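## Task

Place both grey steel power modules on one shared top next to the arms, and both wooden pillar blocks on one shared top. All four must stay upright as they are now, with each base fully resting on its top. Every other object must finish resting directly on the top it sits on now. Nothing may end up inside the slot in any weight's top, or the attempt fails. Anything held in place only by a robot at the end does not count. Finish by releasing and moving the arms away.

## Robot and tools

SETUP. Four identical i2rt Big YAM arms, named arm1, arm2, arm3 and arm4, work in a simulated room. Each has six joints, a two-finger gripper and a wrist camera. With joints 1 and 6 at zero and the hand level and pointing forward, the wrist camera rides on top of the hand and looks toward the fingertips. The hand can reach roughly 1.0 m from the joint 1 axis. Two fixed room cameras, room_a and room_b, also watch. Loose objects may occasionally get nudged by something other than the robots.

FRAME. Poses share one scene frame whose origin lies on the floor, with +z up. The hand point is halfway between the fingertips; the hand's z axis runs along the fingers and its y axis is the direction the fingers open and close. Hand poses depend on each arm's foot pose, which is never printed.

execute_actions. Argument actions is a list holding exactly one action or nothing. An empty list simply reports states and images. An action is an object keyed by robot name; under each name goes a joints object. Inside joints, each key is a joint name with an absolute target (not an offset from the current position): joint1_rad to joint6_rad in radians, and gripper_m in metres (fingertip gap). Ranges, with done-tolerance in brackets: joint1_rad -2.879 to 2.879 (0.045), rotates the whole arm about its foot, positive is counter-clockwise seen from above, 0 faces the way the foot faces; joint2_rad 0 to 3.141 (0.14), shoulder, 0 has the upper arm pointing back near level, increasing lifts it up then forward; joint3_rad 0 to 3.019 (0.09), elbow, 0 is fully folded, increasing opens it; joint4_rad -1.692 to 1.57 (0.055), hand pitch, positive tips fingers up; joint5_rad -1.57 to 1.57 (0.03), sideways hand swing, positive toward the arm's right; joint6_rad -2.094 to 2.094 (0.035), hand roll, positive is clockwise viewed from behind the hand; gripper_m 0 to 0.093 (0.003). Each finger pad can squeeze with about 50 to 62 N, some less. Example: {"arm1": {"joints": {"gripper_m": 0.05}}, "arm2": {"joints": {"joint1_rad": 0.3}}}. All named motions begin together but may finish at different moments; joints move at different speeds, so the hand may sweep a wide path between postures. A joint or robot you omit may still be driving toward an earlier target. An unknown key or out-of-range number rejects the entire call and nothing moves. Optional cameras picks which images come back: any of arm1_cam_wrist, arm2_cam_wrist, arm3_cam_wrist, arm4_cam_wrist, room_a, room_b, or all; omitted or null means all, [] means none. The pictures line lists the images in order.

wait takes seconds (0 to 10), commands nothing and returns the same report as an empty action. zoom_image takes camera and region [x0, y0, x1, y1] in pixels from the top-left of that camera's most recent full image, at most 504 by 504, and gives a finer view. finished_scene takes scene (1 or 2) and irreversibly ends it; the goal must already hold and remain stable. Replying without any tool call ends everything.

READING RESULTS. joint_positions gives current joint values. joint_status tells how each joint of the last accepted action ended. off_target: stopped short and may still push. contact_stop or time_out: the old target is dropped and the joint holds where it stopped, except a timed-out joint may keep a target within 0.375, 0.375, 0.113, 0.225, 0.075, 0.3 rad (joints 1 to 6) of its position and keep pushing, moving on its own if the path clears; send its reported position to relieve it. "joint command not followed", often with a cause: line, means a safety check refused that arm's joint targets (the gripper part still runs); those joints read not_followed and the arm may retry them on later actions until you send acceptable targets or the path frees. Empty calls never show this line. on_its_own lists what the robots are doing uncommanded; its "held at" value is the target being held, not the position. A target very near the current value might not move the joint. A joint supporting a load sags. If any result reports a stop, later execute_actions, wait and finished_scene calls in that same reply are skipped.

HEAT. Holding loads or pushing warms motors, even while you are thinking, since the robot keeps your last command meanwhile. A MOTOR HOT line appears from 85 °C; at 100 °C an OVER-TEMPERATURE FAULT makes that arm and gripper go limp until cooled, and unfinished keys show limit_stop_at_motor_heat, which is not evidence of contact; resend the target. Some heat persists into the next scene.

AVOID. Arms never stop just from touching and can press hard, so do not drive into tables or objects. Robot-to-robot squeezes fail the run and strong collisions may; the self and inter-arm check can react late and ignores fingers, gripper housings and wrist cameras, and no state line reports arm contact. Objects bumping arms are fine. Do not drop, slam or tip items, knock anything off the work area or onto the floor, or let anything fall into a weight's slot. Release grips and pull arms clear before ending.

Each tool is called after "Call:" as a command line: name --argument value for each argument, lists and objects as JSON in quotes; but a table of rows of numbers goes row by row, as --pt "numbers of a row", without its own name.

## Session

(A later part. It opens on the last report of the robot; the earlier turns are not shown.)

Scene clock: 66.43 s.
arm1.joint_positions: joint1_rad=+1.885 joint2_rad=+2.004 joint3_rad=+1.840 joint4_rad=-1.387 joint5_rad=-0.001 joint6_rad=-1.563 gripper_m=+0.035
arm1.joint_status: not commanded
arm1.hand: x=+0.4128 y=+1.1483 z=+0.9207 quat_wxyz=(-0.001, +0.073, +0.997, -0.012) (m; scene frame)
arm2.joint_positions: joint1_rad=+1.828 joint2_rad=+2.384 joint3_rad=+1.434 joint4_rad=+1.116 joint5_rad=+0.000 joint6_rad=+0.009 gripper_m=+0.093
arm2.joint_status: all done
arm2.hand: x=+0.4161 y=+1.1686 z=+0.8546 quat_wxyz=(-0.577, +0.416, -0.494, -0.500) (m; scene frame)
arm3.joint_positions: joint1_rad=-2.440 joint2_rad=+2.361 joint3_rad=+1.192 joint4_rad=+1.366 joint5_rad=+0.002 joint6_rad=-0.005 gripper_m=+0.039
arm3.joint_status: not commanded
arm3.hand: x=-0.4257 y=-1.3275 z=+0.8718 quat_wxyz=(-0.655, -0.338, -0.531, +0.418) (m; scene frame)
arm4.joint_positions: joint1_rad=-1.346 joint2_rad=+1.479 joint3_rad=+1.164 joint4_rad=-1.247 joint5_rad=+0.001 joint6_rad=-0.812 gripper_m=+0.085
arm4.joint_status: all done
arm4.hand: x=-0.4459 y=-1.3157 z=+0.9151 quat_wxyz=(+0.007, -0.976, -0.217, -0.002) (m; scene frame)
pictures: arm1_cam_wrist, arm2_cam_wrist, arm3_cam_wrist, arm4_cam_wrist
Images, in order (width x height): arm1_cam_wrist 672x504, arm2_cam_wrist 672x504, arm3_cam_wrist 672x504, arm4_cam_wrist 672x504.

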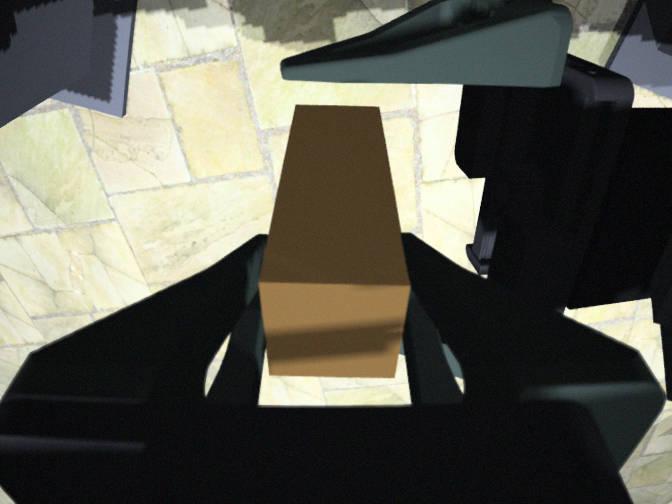

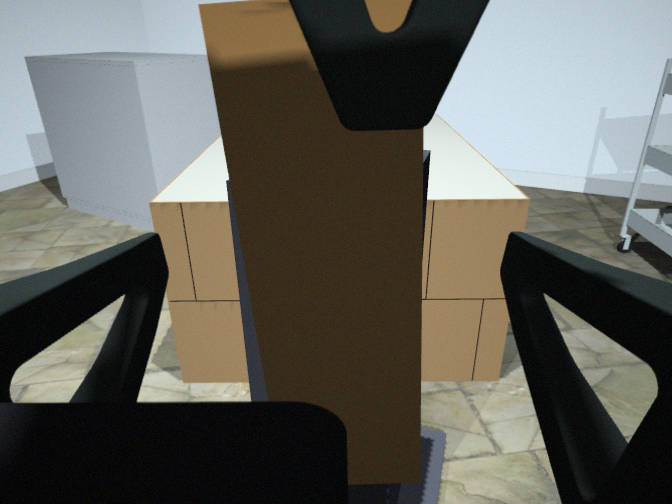

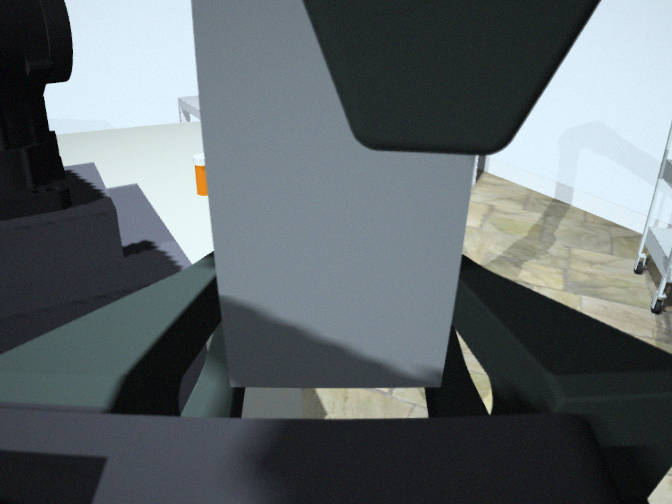

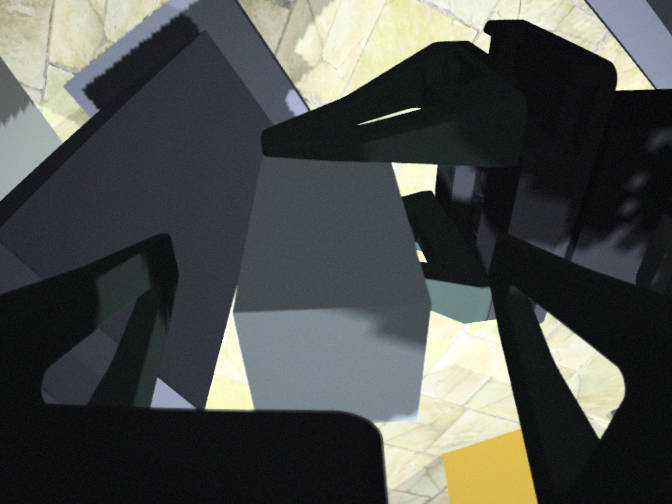

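Call:
execute_actions --actions '[{"arm2":{"joints":{"gripper_m":0}},"arm4":{"joints":{"gripper_m":0}}}]' --cameras '[]'

Call:
execute_actions --actions '[{"arm1":{"joints":{"gripper_m":0.065}},"arm3":{"joints":{"gripper_m":0.093}}}]' --cameras '[]'

Call:
execute_actions --actions '[{"arm1":{"joints":{"joint2_rad":1.7,"joint4_rad":-1.45}},"arm3":{"joints":{"joint3_rad":0.9,"joint2_rad":2.3,"joint4_rad":1.5}}}]' --cameras '[]'

Call:
execute_actions --actions '[{"arm2":{"joints":{"joint1_rad":-0.6}},"arm4":{"joints":{"joint1_rad":1.4}},"arm3":{"joints":{"joint1_rad":-0.555,"joint2_rad":1.5,"joint3_rad":1.5,"joint4_rad":-1.0,"joint6_rad":1.5}}}]' --cameras '[]'

Call:
execute_actions --actions '[{"arm2":{"joints":{"joint1_rad":-1.925}},"arm4":{"joints":{"joint2_rad":2.0,"joint3_rad":1.33,"joint4_rad":-0.86,"joint6_rad":0}},"arm3":{"joints":{"joint2_rad":2.12,"joint3_rad":2.25,"joint4_rad":-1.67,"gripper_m":0.085}}}]' --cameras '["arm3_cam_wrist","arm4_cam_wrist","room_b"]'

Call:
zoom_image --camera "room_b" --region '[420,220,560,330]'

Scene clock: 79.20 s.
arm1.joint_positions: joint1_rad=+1.885 joint2_rad=+2.004 joint3_rad=+1.840 joint4_rad=-1.387 joint5_rad=+0.002 joint6_rad=-1.566 gripper_m=+0.035
arm1.joint_status: not commanded
arm1.hand: x=+0.4123 y=+1.1484 z=+0.9207 quat_wxyz=(-0.003, +0.072, +0.997, -0.011) (m; scene frame)
arm2.joint_positions: joint1_rad=+1.828 joint2_rad=+2.384 joint3_rad=+1.434 joint4_rad=+1.115 joint5_rad=+0.000 joint6_rad=+0.002 gripper_m=+0.034
arm2.joint_status: gripper_m off_target (ended at +0.034, target +0.000)
arm2.hand: x=+0.4156 y=+1.1688 z=+0.8542 quat_wxyz=(-0.578, +0.419, -0.492, -0.498) (m; scene frame)
arm3.joint_positions: joint1_rad=-2.440 joint2_rad=+2.361 joint3_rad=+1.191 joint4_rad=+1.368 joint5_rad=+0.004 joint6_rad=-0.005 gripper_m=+0.039
arm3.joint_status: not commanded
arm3.hand: x=-0.4263 y=-1.3273 z=+0.8718 quat_wxyz=(-0.655, -0.339, -0.530, +0.419) (m; scene frame)
arm4.joint_positions: joint1_rad=-1.345 joint2_rad=+1.479 joint3_rad=+1.164 joint4_rad=-1.246 joint5_rad=-0.002 joint6_rad=-0.821 gripper_m=+0.040
arm4.joint_status: gripper_m off_target (ended at +0.040, target +0.000)
arm4.hand: x=-0.4465 y=-1.3162 z=+0.9151 quat_wxyz=(+0.006, -0.975, -0.221, -0.001) (m; scene frame)
pictures: none
No camera images: the call's "cameras" was empty. Leave "cameras" out to get every camera's image.

Scene clock: 79.90 s.
arm1.joint_positions: joint1_rad=+1.885 joint2_rad=+2.003 joint3_rad=+1.840 joint4_rad=-1.387 joint5_rad=+0.002 joint6_rad=-1.566 gripper_m=+0.065
arm1.joint_status: all done
arm1.hand: x=+0.4123 y=+1.1484 z=+0.9209 quat_wxyz=(-0.003, +0.072, +0.997, -0.012) (m; scene frame)
arm2.joint_positions: joint1_rad=+1.828 joint2_rad=+2.385 joint3_rad=+1.434 joint4_rad=+1.111 joint5_rad=+0.000 joint6_rad=+0.002 gripper_m=+0.034
arm2.joint_status: not commanded
arm2.hand: x=+0.4156 y=+1.1689 z=+0.8530 quat_wxyz=(-0.577, +0.420, -0.494, -0.497) (m; scene frame)
arm3.joint_positions: joint1_rad=-2.440 joint2_rad=+2.361 joint3_rad=+1.191 joint4_rad=+1.377 joint5_rad=+0.004 joint6_rad=-0.005 gripper_m=+0.093
arm3.joint_status: all done
arm3.hand: x=-0.4264 y=-1.3268 z=+0.8740 quat_wxyz=(-0.657, -0.337, -0.527, +0.420) (m; scene frame)
arm4.joint_positions: joint1_rad=-1.345 joint2_rad=+1.479 joint3_rad=+1.164 joint4_rad=-1.246 joint5_rad=-0.002 joint6_rad=-0.821 gripper_m=+0.040
arm4.joint_status: not commanded
arm4.hand: x=-0.4465 y=-1.3162 z=+0.9151 quat_wxyz=(+0.006, -0.975, -0.221, -0.001) (m; scene frame)
pictures: none
No camera images: the call's "cameras" was empty. Leave "cameras" out to get every camera's image.

Scene clock: 81.27 s.
arm1.joint_positions: joint1_rad=+1.885 joint2_rad=+1.676 joint3_rad=+1.840 joint4_rad=-1.437 joint5_rad=+0.002 joint6_rad=-1.566 gripper_m=+0.065
arm1.joint_status: all done
arm1.hand: x=+0.4192 y=+1.1947 z=+1.1103 quat_wxyz=(-0.012, +0.071, +0.986, -0.150) (m; scene frame)
arm2.joint_positions: joint1_rad=+1.828 joint2_rad=+2.385 joint3_rad=+1.434 joint4_rad=+1.111 joint5_rad=+0.000 joint6_rad=+0.002 gripper_m=+0.034
arm2.joint_status: not commanded
arm2.hand: x=+0.4156 y=+1.1689 z=+0.8530 quat_wxyz=(-0.577, +0.420, -0.494, -0.497) (m; scene frame)
arm3.joint_positions: joint1_rad=-2.440 joint2_rad=+2.308 joint3_rad=+0.895 joint4_rad=+1.480 joint5_rad=+0.004 joint6_rad=-0.005 gripper_m=+0.093
arm3.joint_status: all done
arm3.hand: x=-0.4670 y=-1.2398 z=+0.8290 quat_wxyz=(-0.618, -0.365, -0.572, +0.396) (m; scene frame)
arm4.joint_positions: joint1_rad=-1.345 joint2_rad=+1.479 joint3_rad=+1.164 joint4_rad=-1.246 joint5_rad=-0.002 joint6_rad=-0.821 gripper_m=+0.040
arm4.joint_status: not commanded
arm4.hand: x=-0.4465 y=-1.3162 z=+0.9151 quat_wxyz=(+0.006, -0.975, -0.221, -0.001) (m; scene frame)
pictures: none
No camera images: the call's "cameras" was empty. Leave "cameras" out to get every camera's image.

Scene clock: 83.83 s.
arm1.joint_positions: joint1_rad=+1.885 joint2_rad=+1.676 joint3_rad=+1.840 joint4_rad=-1.437 joint5_rad=+0.002 joint6_rad=-1.566 gripper_m=+0.065
arm1.joint_status: not commanded
arm1.hand: x=+0.4192 y=+1.1947 z=+1.1103 quat_wxyz=(-0.012, +0.071, +0.986, -0.150) (m; scene frame)
arm2.joint_positions: joint1_rad=-0.605 joint2_rad=+2.385 joint3_rad=+1.451 joint4_rad=+1.105 joint5_rad=+0.002 joint6_rad=+0.002 gripper_m=+0.034
arm2.joint_status: all done
arm2.hand: x=+0.7174 y=-0.3223 z=+0.8566 quat_wxyz=(-0.667, -0.314, -0.563, +0.373) (m; scene frame)
arm3.joint_positions: joint1_rad=-0.547 joint2_rad=+1.516 joint3_rad=+1.483 joint4_rad=-0.988 joint5_rad=-0.001 joint6_rad=+1.492 gripper_m=+0.093
arm3.joint_status: all done
arm3.hand: x=-0.3163 y=-0.2657 z=+1.1069 quat_wxyz=(-0.122, -0.343, -0.900, -0.242) (m; scene frame)
arm4.joint_positions: joint1_rad=+1.403 joint2_rad=+1.479 joint3_rad=+1.164 joint4_rad=-1.236 joint5_rad=-0.002 joint6_rad=-0.821 gripper_m=+0.039
arm4.joint_status: all done
arm4.hand: x=+0.2483 y=-1.7645 z=+0.9174 quat_wxyz=(-0.013, +0.026, -1.000, +0.002) (m; scene frame)
pictures: none
No camera images: the call's "cameras" was empty. Leave "cameras" out to get every camera's image.

Scene clock: 85.77 s.
arm1.joint_positions: joint1_rad=+1.885 joint2_rad=+1.676 joint3_rad=+1.840 joint4_rad=-1.437 joint5_rad=+0.002 joint6_rad=-1.566 gripper_m=+0.065
arm1.joint_status: not commanded
arm1.hand: x=+0.4192 y=+1.1947 z=+1.1103 quat_wxyz=(-0.012, +0.071, +0.986, -0.150) (m; scene frame)
arm2.joint_positions: joint1_rad=-1.931 joint2_rad=+2.385 joint3_rad=+1.451 joint4_rad=+1.105 joint5_rad=+0.004 joint6_rad=+0.002 gripper_m=+0.034
arm2.joint_status: all done
arm2.hand: x=-0.2783 y=-0.2117 z=+0.8605 quat_wxyz=(-0.296, -0.593, -0.249, +0.706) (m; scene frame)
arm3.joint_positions: joint1_rad=-0.547 joint2_rad=+2.137 joint3_rad=+2.207 joint4_rad=-1.658 joint5_rad=-0.001 joint6_rad=+1.493 gripper_m=+0.085
arm3.joint_status: all done
arm3.hand: x=-0.2574 y=-0.2114 z=+1.0117 quat_wxyz=(-0.001, -0.359, -0.933, +0.010) (m; scene frame)
arm4.joint_positions: joint1_rad=+1.403 joint2_rad=+2.018 joint3_rad=+1.314 joint4_rad=-0.875 joint5_rad=-0.002 joint6_rad=-0.009 gripper_m=+0.040
arm4.joint_status: all done
arm4.hand: x=+0.3315 y=-1.8412 z=+0.7170 quat_wxyz=(+0.001, -0.371, -0.929, -0.009) (m; scene frame)
pictures: arm3_cam_wrist, arm4_cam_wrist, room_b
Images, in order (width x height): arm3_cam_wrist 672x504, arm4_cam_wrist 672x504, room_b 672x504.

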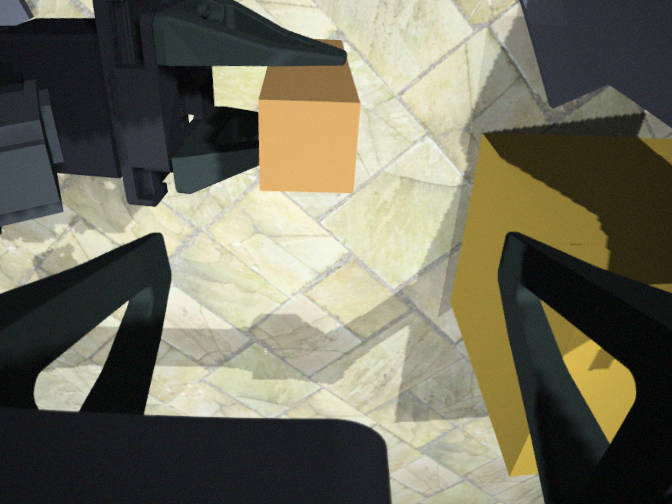

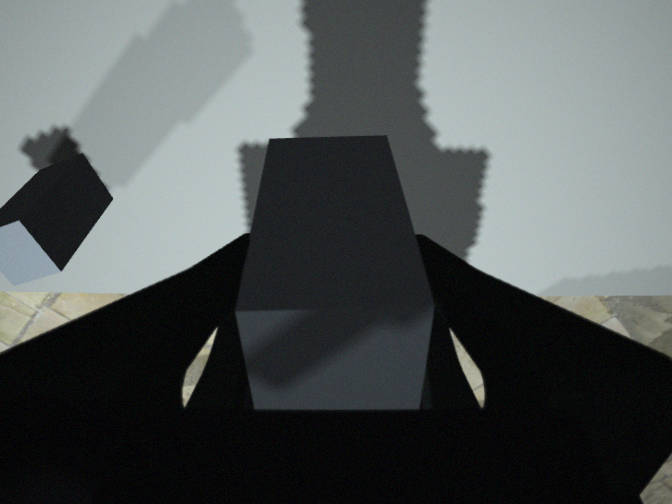

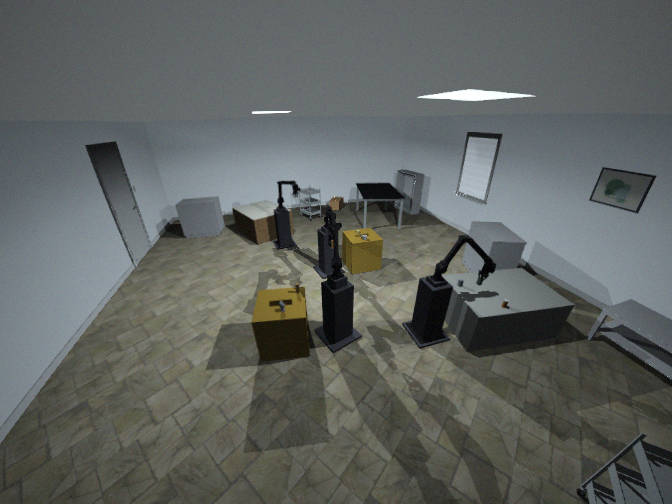

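Region (420, 220, 560, 330) of room_b's 672x504 image, scaled by 3.600, with more detail than that image has; it fills the top 396 rows of this view, and the rest is white.

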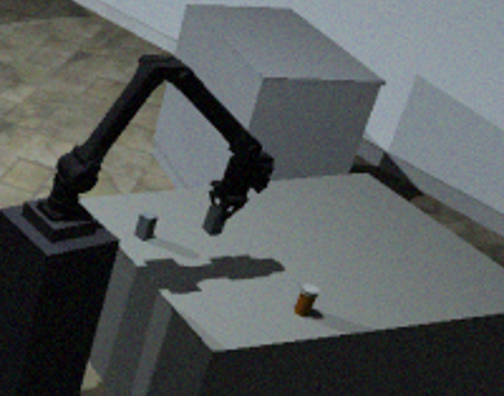

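Call:
execute_actions --actions '[{"arm4":{"joints":{"joint2_rad":2.2,"joint4_rad":-0.65}},"arm3":{"joints":{"joint2_rad":2.14,"joint3_rad":2.0,"joint4_rad":-1.4}}}]' --cameras '["arm3_cam_wrist","arm4_cam_wrist"]'

Call:
execute_actions --actions '[{"arm4":{"joints":{"joint2_rad":2.26,"joint4_rad":-0.6}},"arm3":{"joints":{"gripper_m":0}}}]' --cameras '["arm3_cam_wrist","arm4_cam_wrist"]'

Scene clock: 93.50 s.
arm1.joint_positions: joint1_rad=+1.885 joint2_rad=+1.676 joint3_rad=+1.840 joint4_rad=-1.437 joint5_rad=+0.002 joint6_rad=-1.566 gripper_m=+0.065
arm1.joint_status: not commanded
arm1.hand: x=+0.4192 y=+1.1947 z=+1.1103 quat_wxyz=(-0.012, +0.071, +0.986, -0.150) (m; scene frame)
arm2.joint_positions: joint1_rad=-1.931 joint2_rad=+2.385 joint3_rad=+1.451 joint4_rad=+1.105 joint5_rad=+0.004 joint6_rad=+0.002 gripper_m=+0.034
arm2.joint_status: not commanded
arm2.hand: x=-0.2783 y=-0.2117 z=+0.8605 quat_wxyz=(-0.296, -0.593, -0.249, +0.706) (m; scene frame)
arm3.joint_positions: joint1_rad=-0.547 joint2_rad=+2.142 joint3_rad=+1.989 joint4_rad=-1.414 joint5_rad=-0.001 joint6_rad=+1.493 gripper_m=+0.085
arm3.joint_status: all done
arm3.hand: x=-0.2546 y=-0.2101 z=+0.9257 quat_wxyz=(-0.006, -0.358, -0.934, +0.001) (m; scene frame)
arm4.joint_positions: joint1_rad=+1.403 joint2_rad=+2.214 joint3_rad=+1.314 joint4_rad=-0.666 joint5_rad=-0.002 joint6_rad=-0.008 gripper_m=+0.040
arm4.joint_status: all done
arm4.hand: x=+0.3369 y=-1.8445 z=+0.6155 quat_wxyz=(-0.005, -0.371, -0.928, -0.006) (m; scene frame)
pictures: arm3_cam_wrist, arm4_cam_wrist
Images, in order (width x height): arm3_cam_wrist 672x504, arm4_cam_wrist 672x504.

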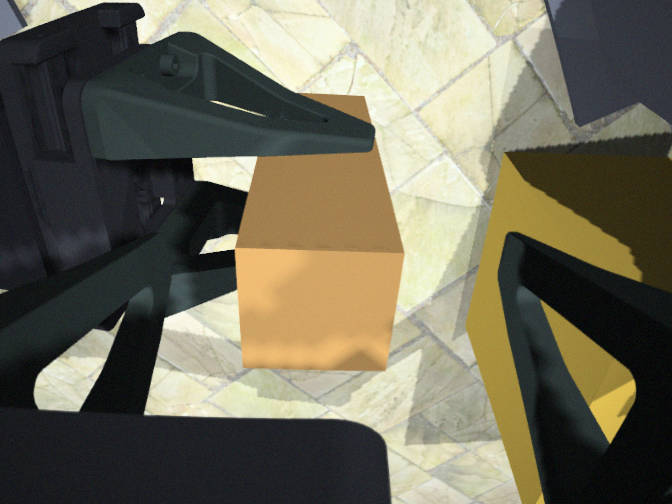

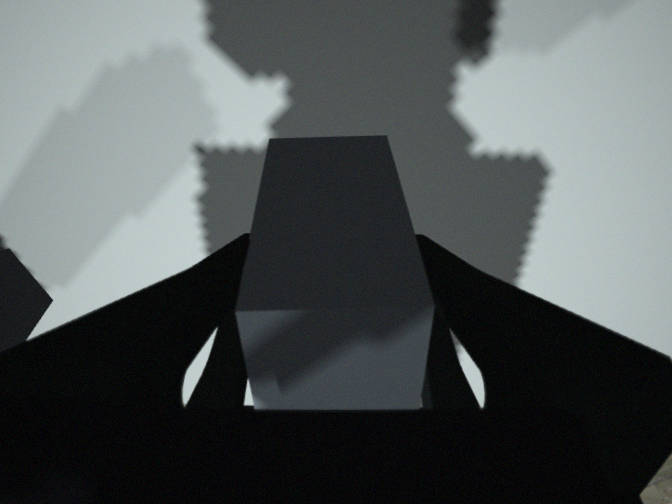

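Scene clock: 94.30 s.
arm1.joint_positions: joint1_rad=+1.885 joint2_rad=+1.676 joint3_rad=+1.840 joint4_rad=-1.437 joint5_rad=+0.002 joint6_rad=-1.566 gripper_m=+0.065
arm1.joint_status: not commanded
arm1.hand: x=+0.4192 y=+1.1947 z=+1.1103 quat_wxyz=(-0.012, +0.071, +0.986, -0.150) (m; scene frame)
arm2.joint_positions: joint1_rad=-1.931 joint2_rad=+2.385 joint3_rad=+1.451 joint4_rad=+1.102 joint5_rad=+0.000 joint6_rad=+0.001 gripper_m=+0.034
arm2.joint_status: not commanded
arm2.hand: x=-0.2780 y=-0.2123 z=+0.8599 quat_wxyz=(-0.296, -0.594, -0.251, +0.705) (m; scene frame)
arm3.joint_positions: joint1_rad=-0.547 joint2_rad=+2.142 joint3_rad=+1.989 joint4_rad=-1.403 joint5_rad=+0.000 joint6_rad=+1.501 gripper_m=+0.035
arm3.joint_status: gripper_m off_target (ended at +0.035, target +0.000)
arm3.hand: x=-0.2526 y=-0.2084 z=+0.9257 quat_wxyz=(-0.009, -0.362, -0.932, -0.004) (m; scene frame)
arm4.joint_positions: joint1_rad=+1.403 joint2_rad=+2.240 joint3_rad=+1.314 joint4_rad=-0.617 joint5_rad=-0.002 joint6_rad=-0.008 gripper_m=+0.040
arm4.joint_status: all done
arm4.hand: x=+0.3402 y=-1.8475 z=+0.6020 quat_wxyz=(-0.016, -0.371, -0.928, -0.002) (m; scene frame)
pictures: arm3_cam_wrist, arm4_cam_wrist
Images, in order (width x height): arm3_cam_wrist 672x504, arm4_cam_wrist 672x504.

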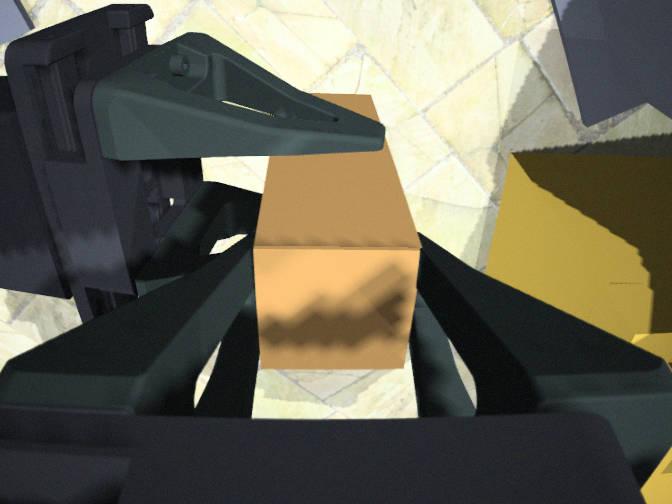

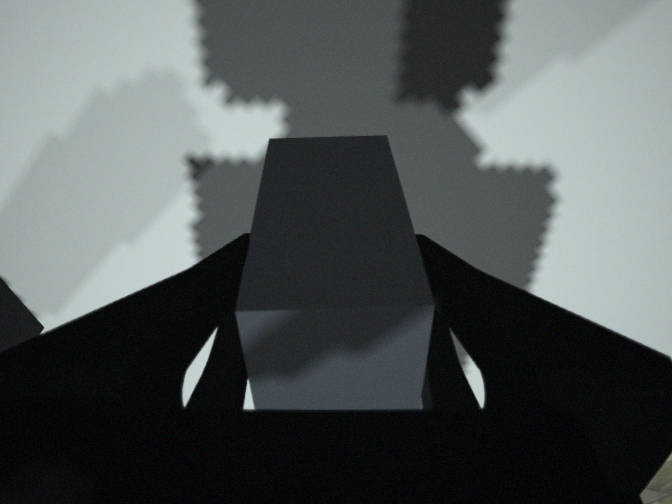

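Call:
execute_actions --actions '[{"arm2":{"joints":{"gripper_m":0.093}},"arm4":{"joints":{"joint2_rad":2.3}}}]' --cameras '[]'

Call:
execute_actions --actions '[{"arm2":{"joints":{"joint2_rad":2.3,"joint3_rad":1.0,"joint4_rad":1.4}},"arm4":{"joints":{"joint2_rad":2.32,"joint4_rad":-0.57}}}]' --cameras '[]'

Call:
execute_actions --actions '[{"arm3":{"joints":{"joint1_rad":0.87,"joint2_rad":2.22,"joint3_rad":1.7,"joint4_rad":-1.0}}}]' --cameras '["arm3_cam_wrist","arm4_cam_wrist"]'

Scene clock: 104.53 s.
arm1.joint_positions: joint1_rad=+1.885 joint2_rad=+1.676 joint3_rad=+1.840 joint4_rad=-1.437 joint5_rad=+0.002 joint6_rad=-1.566 gripper_m=+0.065
arm1.joint_status: not commanded
arm1.hand: x=+0.4192 y=+1.1947 z=+1.1103 quat_wxyz=(-0.012, +0.071, +0.986, -0.150) (m; scene frame)
arm2.joint_positions: joint1_rad=-1.931 joint2_rad=+2.385 joint3_rad=+1.451 joint4_rad=+1.102 joint5_rad=+0.001 joint6_rad=+0.001 gripper_m=+0.093
arm2.joint_status: all done
arm2.hand: x=-0.2781 y=-0.2123 z=+0.8599 quat_wxyz=(-0.296, -0.594, -0.251, +0.705) (m; scene frame)
arm3.joint_positions: joint1_rad=-0.547 joint2_rad=+2.142 joint3_rad=+1.989 joint4_rad=-1.403 joint5_rad=+0.000 joint6_rad=+1.501 gripper_m=+0.035
arm3.joint_status: not commanded
arm3.hand: x=-0.2526 y=-0.2085 z=+0.9257 quat_wxyz=(-0.009, -0.362, -0.932, -0.004) (m; scene frame)
arm4.joint_positions: joint1_rad=+1.403 joint2_rad=+2.285 joint3_rad=+1.314 joint4_rad=-0.615 joint5_rad=-0.002 joint6_rad=-0.008 gripper_m=+0.040
arm4.joint_status: all done
arm4.hand: x=+0.3309 y=-1.8380 z=+0.5787 quat_wxyz=(+0.004, -0.371, -0.928, -0.010) (m; scene frame)
pictures: none
No camera images: the call's "cameras" was empty. Leave "cameras" out to get every camera's image.

Scene clock: 105.77 s.
arm1.joint_positions: joint1_rad=+1.885 joint2_rad=+1.676 joint3_rad=+1.840 joint4_rad=-1.437 joint5_rad=+0.002 joint6_rad=-1.566 gripper_m=+0.065
arm1.joint_status: not commanded
arm1.hand: x=+0.4192 y=+1.1947 z=+1.1103 quat_wxyz=(-0.012, +0.071, +0.986, -0.150) (m; scene frame)
arm2.joint_positions: joint1_rad=-1.931 joint2_rad=+2.309 joint3_rad=+1.001 joint4_rad=+1.380 joint5_rad=+0.001 joint6_rad=+0.001 gripper_m=+0.093
arm2.joint_status: all done
arm2.hand: x=-0.1790 y=-0.1104 z=+0.7981 quat_wxyz=(-0.284, -0.627, -0.265, +0.676) (m; scene frame)
arm3.joint_positions: joint1_rad=-0.547 joint2_rad=+2.142 joint3_rad=+1.989 joint4_rad=-1.403 joint5_rad=+0.000 joint6_rad=+1.501 gripper_m=+0.035
arm3.joint_status: not commanded
arm3.hand: x=-0.2526 y=-0.2085 z=+0.9257 quat_wxyz=(-0.009, -0.362, -0.932, -0.004) (m; scene frame)
arm4.joint_positions: joint1_rad=+1.403 joint2_rad=+2.295 joint3_rad=+1.314 joint4_rad=-0.587 joint5_rad=-0.002 joint6_rad=-0.008 gripper_m=+0.040
arm4.joint_status: all done
arm4.hand: x=+0.3336 y=-1.8405 z=+0.5735 quat_wxyz=(-0.004, -0.371, -0.928, -0.007) (m; scene frame)
pictures: none
No camera images: the call's "cameras" was empty. Leave "cameras" out to get every camera's image.

Scene clock: 107.53 s.
arm1.joint_positions: joint1_rad=+1.885 joint2_rad=+1.676 joint3_rad=+1.840 joint4_rad=-1.437 joint5_rad=+0.002 joint6_rad=-1.566 gripper_m=+0.065
arm1.joint_status: not commanded
arm1.hand: x=+0.4192 y=+1.1947 z=+1.1103 quat_wxyz=(-0.012, +0.071, +0.986, -0.150) (m; scene frame)
arm2.joint_positions: joint1_rad=-1.931 joint2_rad=+2.309 joint3_rad=+1.001 joint4_rad=+1.380 joint5_rad=+0.001 joint6_rad=+0.001 gripper_m=+0.093
arm2.joint_status: not commanded
arm2.hand: x=-0.1790 y=-0.1104 z=+0.7981 quat_wxyz=(-0.284, -0.627, -0.265, +0.676) (m; scene frame)
arm3.joint_positions: joint1_rad=+0.879 joint2_rad=+2.251 joint3_rad=+1.694 joint4_rad=-0.998 joint5_rad=-0.003 joint6_rad=+1.501 gripper_m=+0.035
arm3.joint_status: all done
arm3.hand: x=-1.1030 y=-0.1444 z=+0.7441 quat_wxyz=(+0.001, +0.336, -0.942, -0.001) (m; scene frame)
arm4.joint_positions: joint1_rad=+1.403 joint2_rad=+2.295 joint3_rad=+1.314 joint4_rad=-0.587 joint5_rad=-0.002 joint6_rad=-0.008 gripper_m=+0.040
arm4.joint_status: not commanded
arm4.hand: x=+0.3336 y=-1.8405 z=+0.5735 quat_wxyz=(-0.004, -0.371, -0.928, -0.007) (m; scene frame)
pictures: arm3_cam_wrist, arm4_cam_wrist
Images, in order (width x height): arm3_cam_wrist 672x504, arm4_cam_wrist 672x504.

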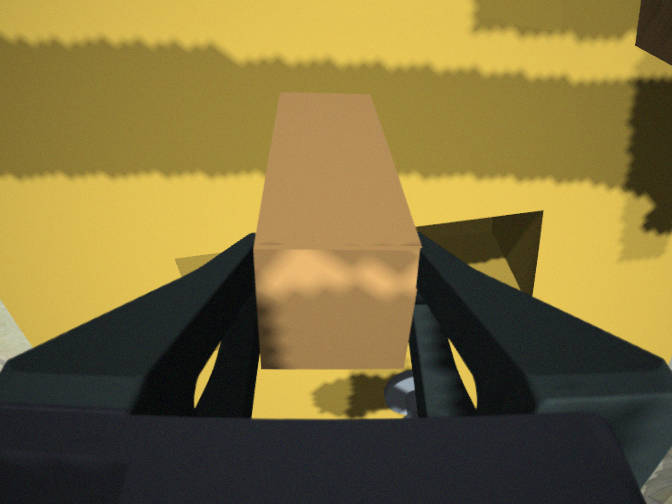

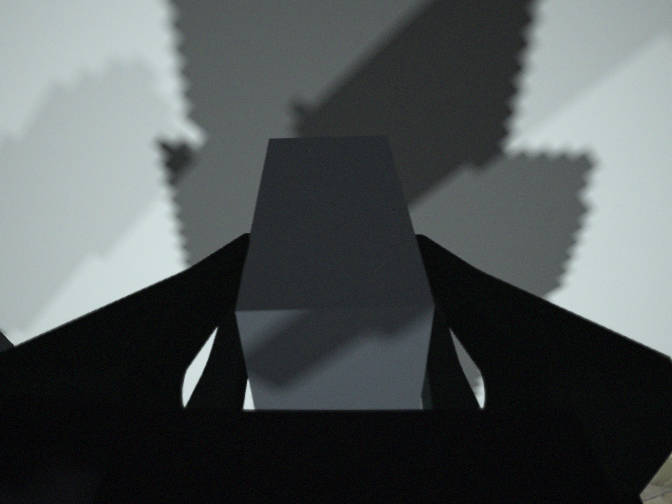

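Call:
execute_actions --actions '[{"arm3":{"joints":{"joint2_rad":2.33,"joint4_rad":-0.91}},"arm4":{"joints":{"joint2_rad":2.345}}}]' --cameras '["arm4_cam_wrist"]'

Call:
execute_actions --actions '[{"arm3":{"joints":{"joint2_rad":2.385,"joint4_rad":-0.88}},"arm4":{"joints":{"joint2_rad":2.3,"gripper_m":0.093}}}]' --cameras '["arm3_cam_wrist"]'

Scene clock: 113.10 s.
arm1.joint_positions: joint1_rad=+1.885 joint2_rad=+1.676 joint3_rad=+1.840 joint4_rad=-1.437 joint5_rad=+0.002 joint6_rad=-1.566 gripper_m=+0.065
arm1.joint_status: not commanded
arm1.hand: x=+0.4192 y=+1.1947 z=+1.1103 quat_wxyz=(-0.012, +0.071, +0.986, -0.150) (m; scene frame)
arm2.joint_positions: joint1_rad=-1.931 joint2_rad=+2.309 joint3_rad=+1.001 joint4_rad=+1.380 joint5_rad=+0.001 joint6_rad=+0.001 gripper_m=+0.093
arm2.joint_status: not commanded
arm2.hand: x=-0.1790 y=-0.1104 z=+0.7981 quat_wxyz=(-0.284, -0.627, -0.265, +0.676) (m; scene frame)
arm3.joint_positions: joint1_rad=+0.879 joint2_rad=+2.336 joint3_rad=+1.688 joint4_rad=-0.921 joint5_rad=-0.003 joint6_rad=+1.501 gripper_m=+0.035
arm3.joint_status: all done
arm3.hand: x=-1.1009 y=-0.1471 z=+0.6896 quat_wxyz=(-0.001, +0.336, -0.942, +0.006) (m; scene frame)
arm4.joint_positions: joint1_rad=+1.403 joint2_rad=+2.302 joint3_rad=+1.314 joint4_rad=-0.585 joint5_rad=-0.001 joint6_rad=-0.007 gripper_m=+0.040
arm4.joint_status: all done
arm4.hand: x=+0.3323 y=-1.8392 z=+0.5698 quat_wxyz=(-0.002, -0.372, -0.928, -0.007) (m; scene frame)
pictures: arm4_cam_wrist
Images, in order (width x height): arm4_cam_wrist 672x504.

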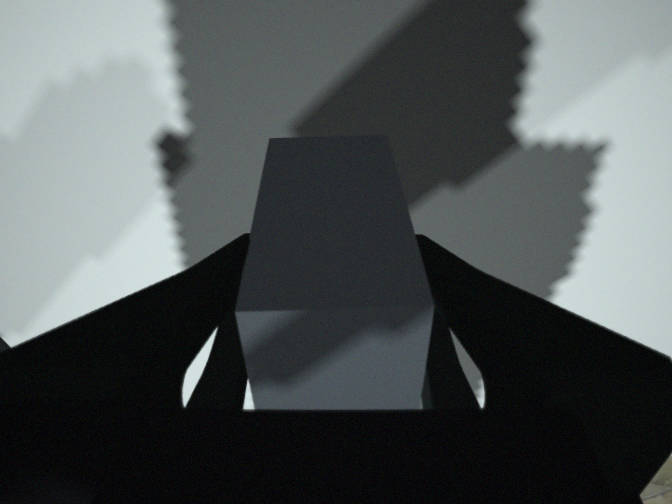

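Scene clock: 113.93 s.
arm1.joint_positions: joint1_rad=+1.885 joint2_rad=+1.676 joint3_rad=+1.840 joint4_rad=-1.437 joint5_rad=+0.002 joint6_rad=-1.566 gripper_m=+0.065
arm1.joint_status: not commanded
arm1.hand: x=+0.4192 y=+1.1947 z=+1.1103 quat_wxyz=(-0.012, +0.071, +0.986, -0.150) (m; scene frame)
arm2.joint_positions: joint1_rad=-1.931 joint2_rad=+2.309 joint3_rad=+1.001 joint4_rad=+1.380 joint5_rad=+0.001 joint6_rad=+0.001 gripper_m=+0.093
arm2.joint_status: not commanded
arm2.hand: x=-0.1790 y=-0.1104 z=+0.7981 quat_wxyz=(-0.284, -0.627, -0.265, +0.676) (m; scene frame)
arm3.joint_positions: joint1_rad=+0.879 joint2_rad=+2.369 joint3_rad=+1.688 joint4_rad=-0.889 joint5_rad=-0.004 joint6_rad=+1.501 gripper_m=+0.035
arm3.joint_status: all done
arm3.hand: x=-1.1007 y=-0.1478 z=+0.6696 quat_wxyz=(+0.000, +0.336, -0.942, +0.006) (m; scene frame)
arm4.joint_positions: joint1_rad=+1.403 joint2_rad=+2.301 joint3_rad=+1.314 joint4_rad=-0.585 joint5_rad=-0.001 joint6_rad=-0.007 gripper_m=+0.093
arm4.joint_status: all done
arm4.hand: x=+0.3323 y=-1.8395 z=+0.5702 quat_wxyz=(-0.002, -0.372, -0.928, -0.007) (m; scene frame)
pictures: arm3_cam_wrist
Images, in order (width x height): arm3_cam_wrist 672x504.

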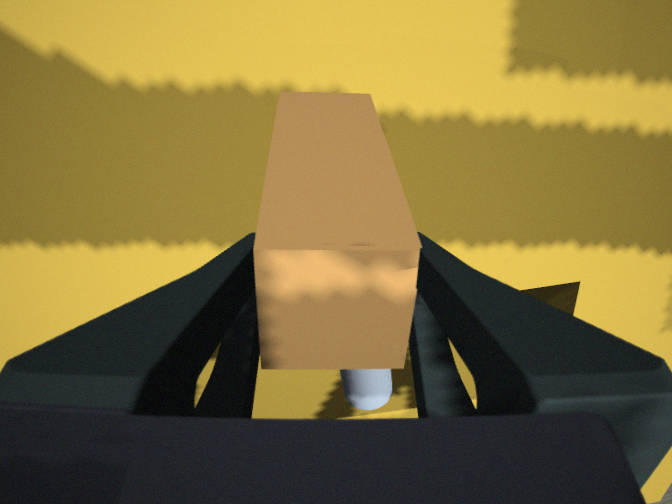

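Call:
execute_actions --actions '[{"arm3":{"joints":{"joint2_rad":2.415}},"arm4":{"joints":{"joint2_rad":1.95,"joint4_rad":-0.93}}}]' --cameras '[]'

Scene clock: 117.97 s.
arm1.joint_positions: joint1_rad=+1.885 joint2_rad=+1.676 joint3_rad=+1.840 joint4_rad=-1.437 joint5_rad=+0.002 joint6_rad=-1.566 gripper_m=+0.065
arm1.joint_status: not commanded
arm1.hand: x=+0.4192 y=+1.1947 z=+1.1103 quat_wxyz=(-0.012, +0.071, +0.986, -0.150) (m; scene frame)
arm2.joint_positions: joint1_rad=-1.931 joint2_rad=+2.309 joint3_rad=+1.001 joint4_rad=+1.380 joint5_rad=+0.001 joint6_rad=+0.001 gripper_m=+0.093
arm2.joint_status: not commanded
arm2.hand: x=-0.1790 y=-0.1104 z=+0.7981 quat_wxyz=(-0.284, -0.627, -0.265, +0.676) (m; scene frame)
arm3.joint_positions: joint1_rad=+0.879 joint2_rad=+2.369 joint3_rad=+1.688 joint4_rad=-0.889 joint5_rad=-0.004 joint6_rad=+1.501 gripper_m=+0.035
arm3.joint_status: all done
arm3.hand: x=-1.1006 y=-0.1479 z=+0.6693 quat_wxyz=(+0.000, +0.336, -0.942, +0.006) (m; scene frame)
arm4.joint_positions: joint1_rad=+1.403 joint2_rad=+1.922 joint3_rad=+1.319 joint4_rad=-0.913 joint5_rad=-0.001 joint6_rad=-0.007 gripper_m=+0.093
arm4.joint_status: all done
arm4.hand: x=+0.3365 y=-1.8473 z=+0.7682 quat_wxyz=(-0.028, -0.372, -0.928, +0.004) (m; scene frame)
pictures: none
No camera images: the call's "cameras" was empty. Leave "cameras" out to get every camera's image.

Call:
execute_actions --actions '[{"arm3":{"joints":{"joint2_rad":2.365,"gripper_m":0.085}}}]' --cameras '[]'

Call:
execute_actions --actions '[{"arm3":{"joints":{"joint2_rad":2.05,"joint4_rad":-1.2}}}]' --cameras '["arm3_cam_wrist","arm4_cam_wrist","room_a"]'

Scene clock: 122.33 s.
arm1.joint_positions: joint1_rad=+1.885 joint2_rad=+1.676 joint3_rad=+1.840 joint4_rad=-1.437 joint5_rad=+0.002 joint6_rad=-1.566 gripper_m=+0.065
arm1.joint_status: not commanded
arm1.hand: x=+0.4192 y=+1.1947 z=+1.1103 quat_wxyz=(-0.012, +0.071, +0.986, -0.150) (m; scene frame)
arm2.joint_positions: joint1_rad=-1.931 joint2_rad=+2.309 joint3_rad=+1.001 joint4_rad=+1.380 joint5_rad=+0.001 joint6_rad=+0.001 gripper_m=+0.093
arm2.joint_status: not commanded
arm2.hand: x=-0.1790 y=-0.1104 z=+0.7981 quat_wxyz=(-0.284, -0.627, -0.265, +0.676) (m; scene frame)
arm3.joint_positions: joint1_rad=+0.879 joint2_rad=+2.369 joint3_rad=+1.688 joint4_rad=-0.889 joint5_rad=-0.004 joint6_rad=+1.501 gripper_m=+0.085
arm3.joint_status: all done
arm3.hand: x=-1.1006 y=-0.1479 z=+0.6693 quat_wxyz=(+0.000, +0.336, -0.942, +0.006) (m; scene frame)
arm4.joint_positions: joint1_rad=+1.403 joint2_rad=+1.922 joint3_rad=+1.319 joint4_rad=-0.913 joint5_rad=-0.001 joint6_rad=-0.007 gripper_m=+0.093
arm4.joint_status: not commanded
arm4.hand: x=+0.3365 y=-1.8473 z=+0.7682 quat_wxyz=(-0.028, -0.372, -0.928, +0.004) (m; scene frame)
pictures: none
No camera images: the call's "cameras" was empty. Leave "cameras" out to get every camera's image.

Scene clock: 123.73 s.
arm1.joint_positions: joint1_rad=+1.885 joint2_rad=+1.676 joint3_rad=+1.840 joint4_rad=-1.437 joint5_rad=+0.002 joint6_rad=-1.566 gripper_m=+0.065
arm1.joint_status: not commanded
arm1.hand: x=+0.4192 y=+1.1947 z=+1.1103 quat_wxyz=(-0.012, +0.071, +0.986, -0.150) (m; scene frame)
arm2.joint_positions: joint1_rad=-1.931 joint2_rad=+2.309 joint3_rad=+1.001 joint4_rad=+1.380 joint5_rad=+0.001 joint6_rad=+0.001 gripper_m=+0.093
arm2.joint_status: not commanded
arm2.hand: x=-0.1790 y=-0.1104 z=+0.7981 quat_wxyz=(-0.284, -0.627, -0.265, +0.676) (m; scene frame)
arm3.joint_positions: joint1_rad=+0.879 joint2_rad=+2.039 joint3_rad=+1.687 joint4_rad=-1.188 joint5_rad=-0.004 joint6_rad=+1.501 gripper_m=+0.085
arm3.joint_status: all done
arm3.hand: x=-1.0919 y=-0.1606 z=+0.8700 quat_wxyz=(+0.004, +0.336, -0.942, -0.008) (m; scene frame)
arm4.joint_positions: joint1_rad=+1.403 joint2_rad=+1.922 joint3_rad=+1.319 joint4_rad=-0.913 joint5_rad=-0.001 joint6_rad=-0.007 gripper_m=+0.093
arm4.joint_status: not commanded
arm4.hand: x=+0.3365 y=-1.8473 z=+0.7682 quat_wxyz=(-0.028, -0.372, -0.928, +0.004) (m; scene frame)
pictures: arm3_cam_wrist, arm4_cam_wrist, room_a
Images, in order (width x height): arm3_cam_wrist 672x504, arm4_cam_wrist 672x504, room_a 672x504.

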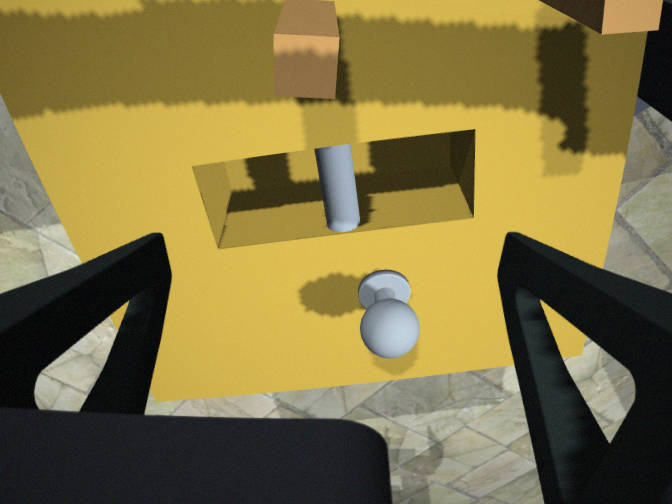

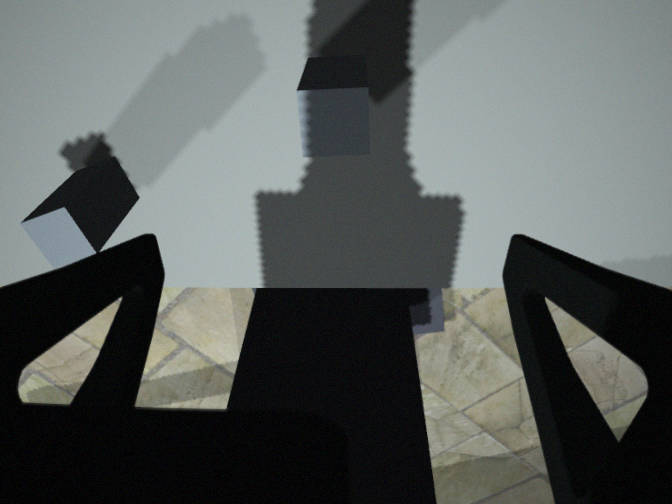

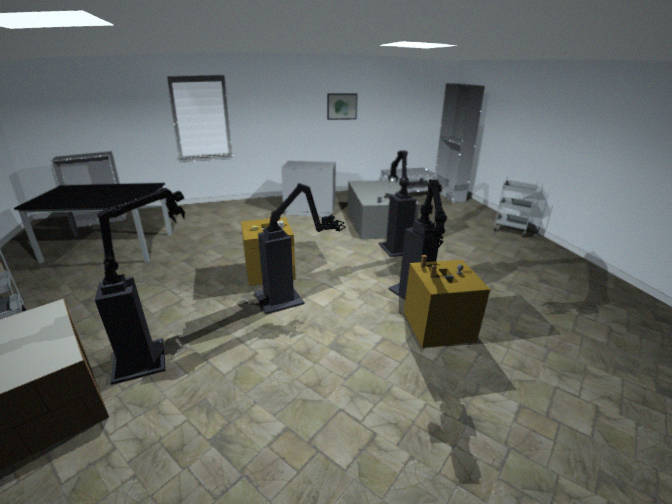

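Call:
finished_scene --scene 2

The scene is finished: the task was done.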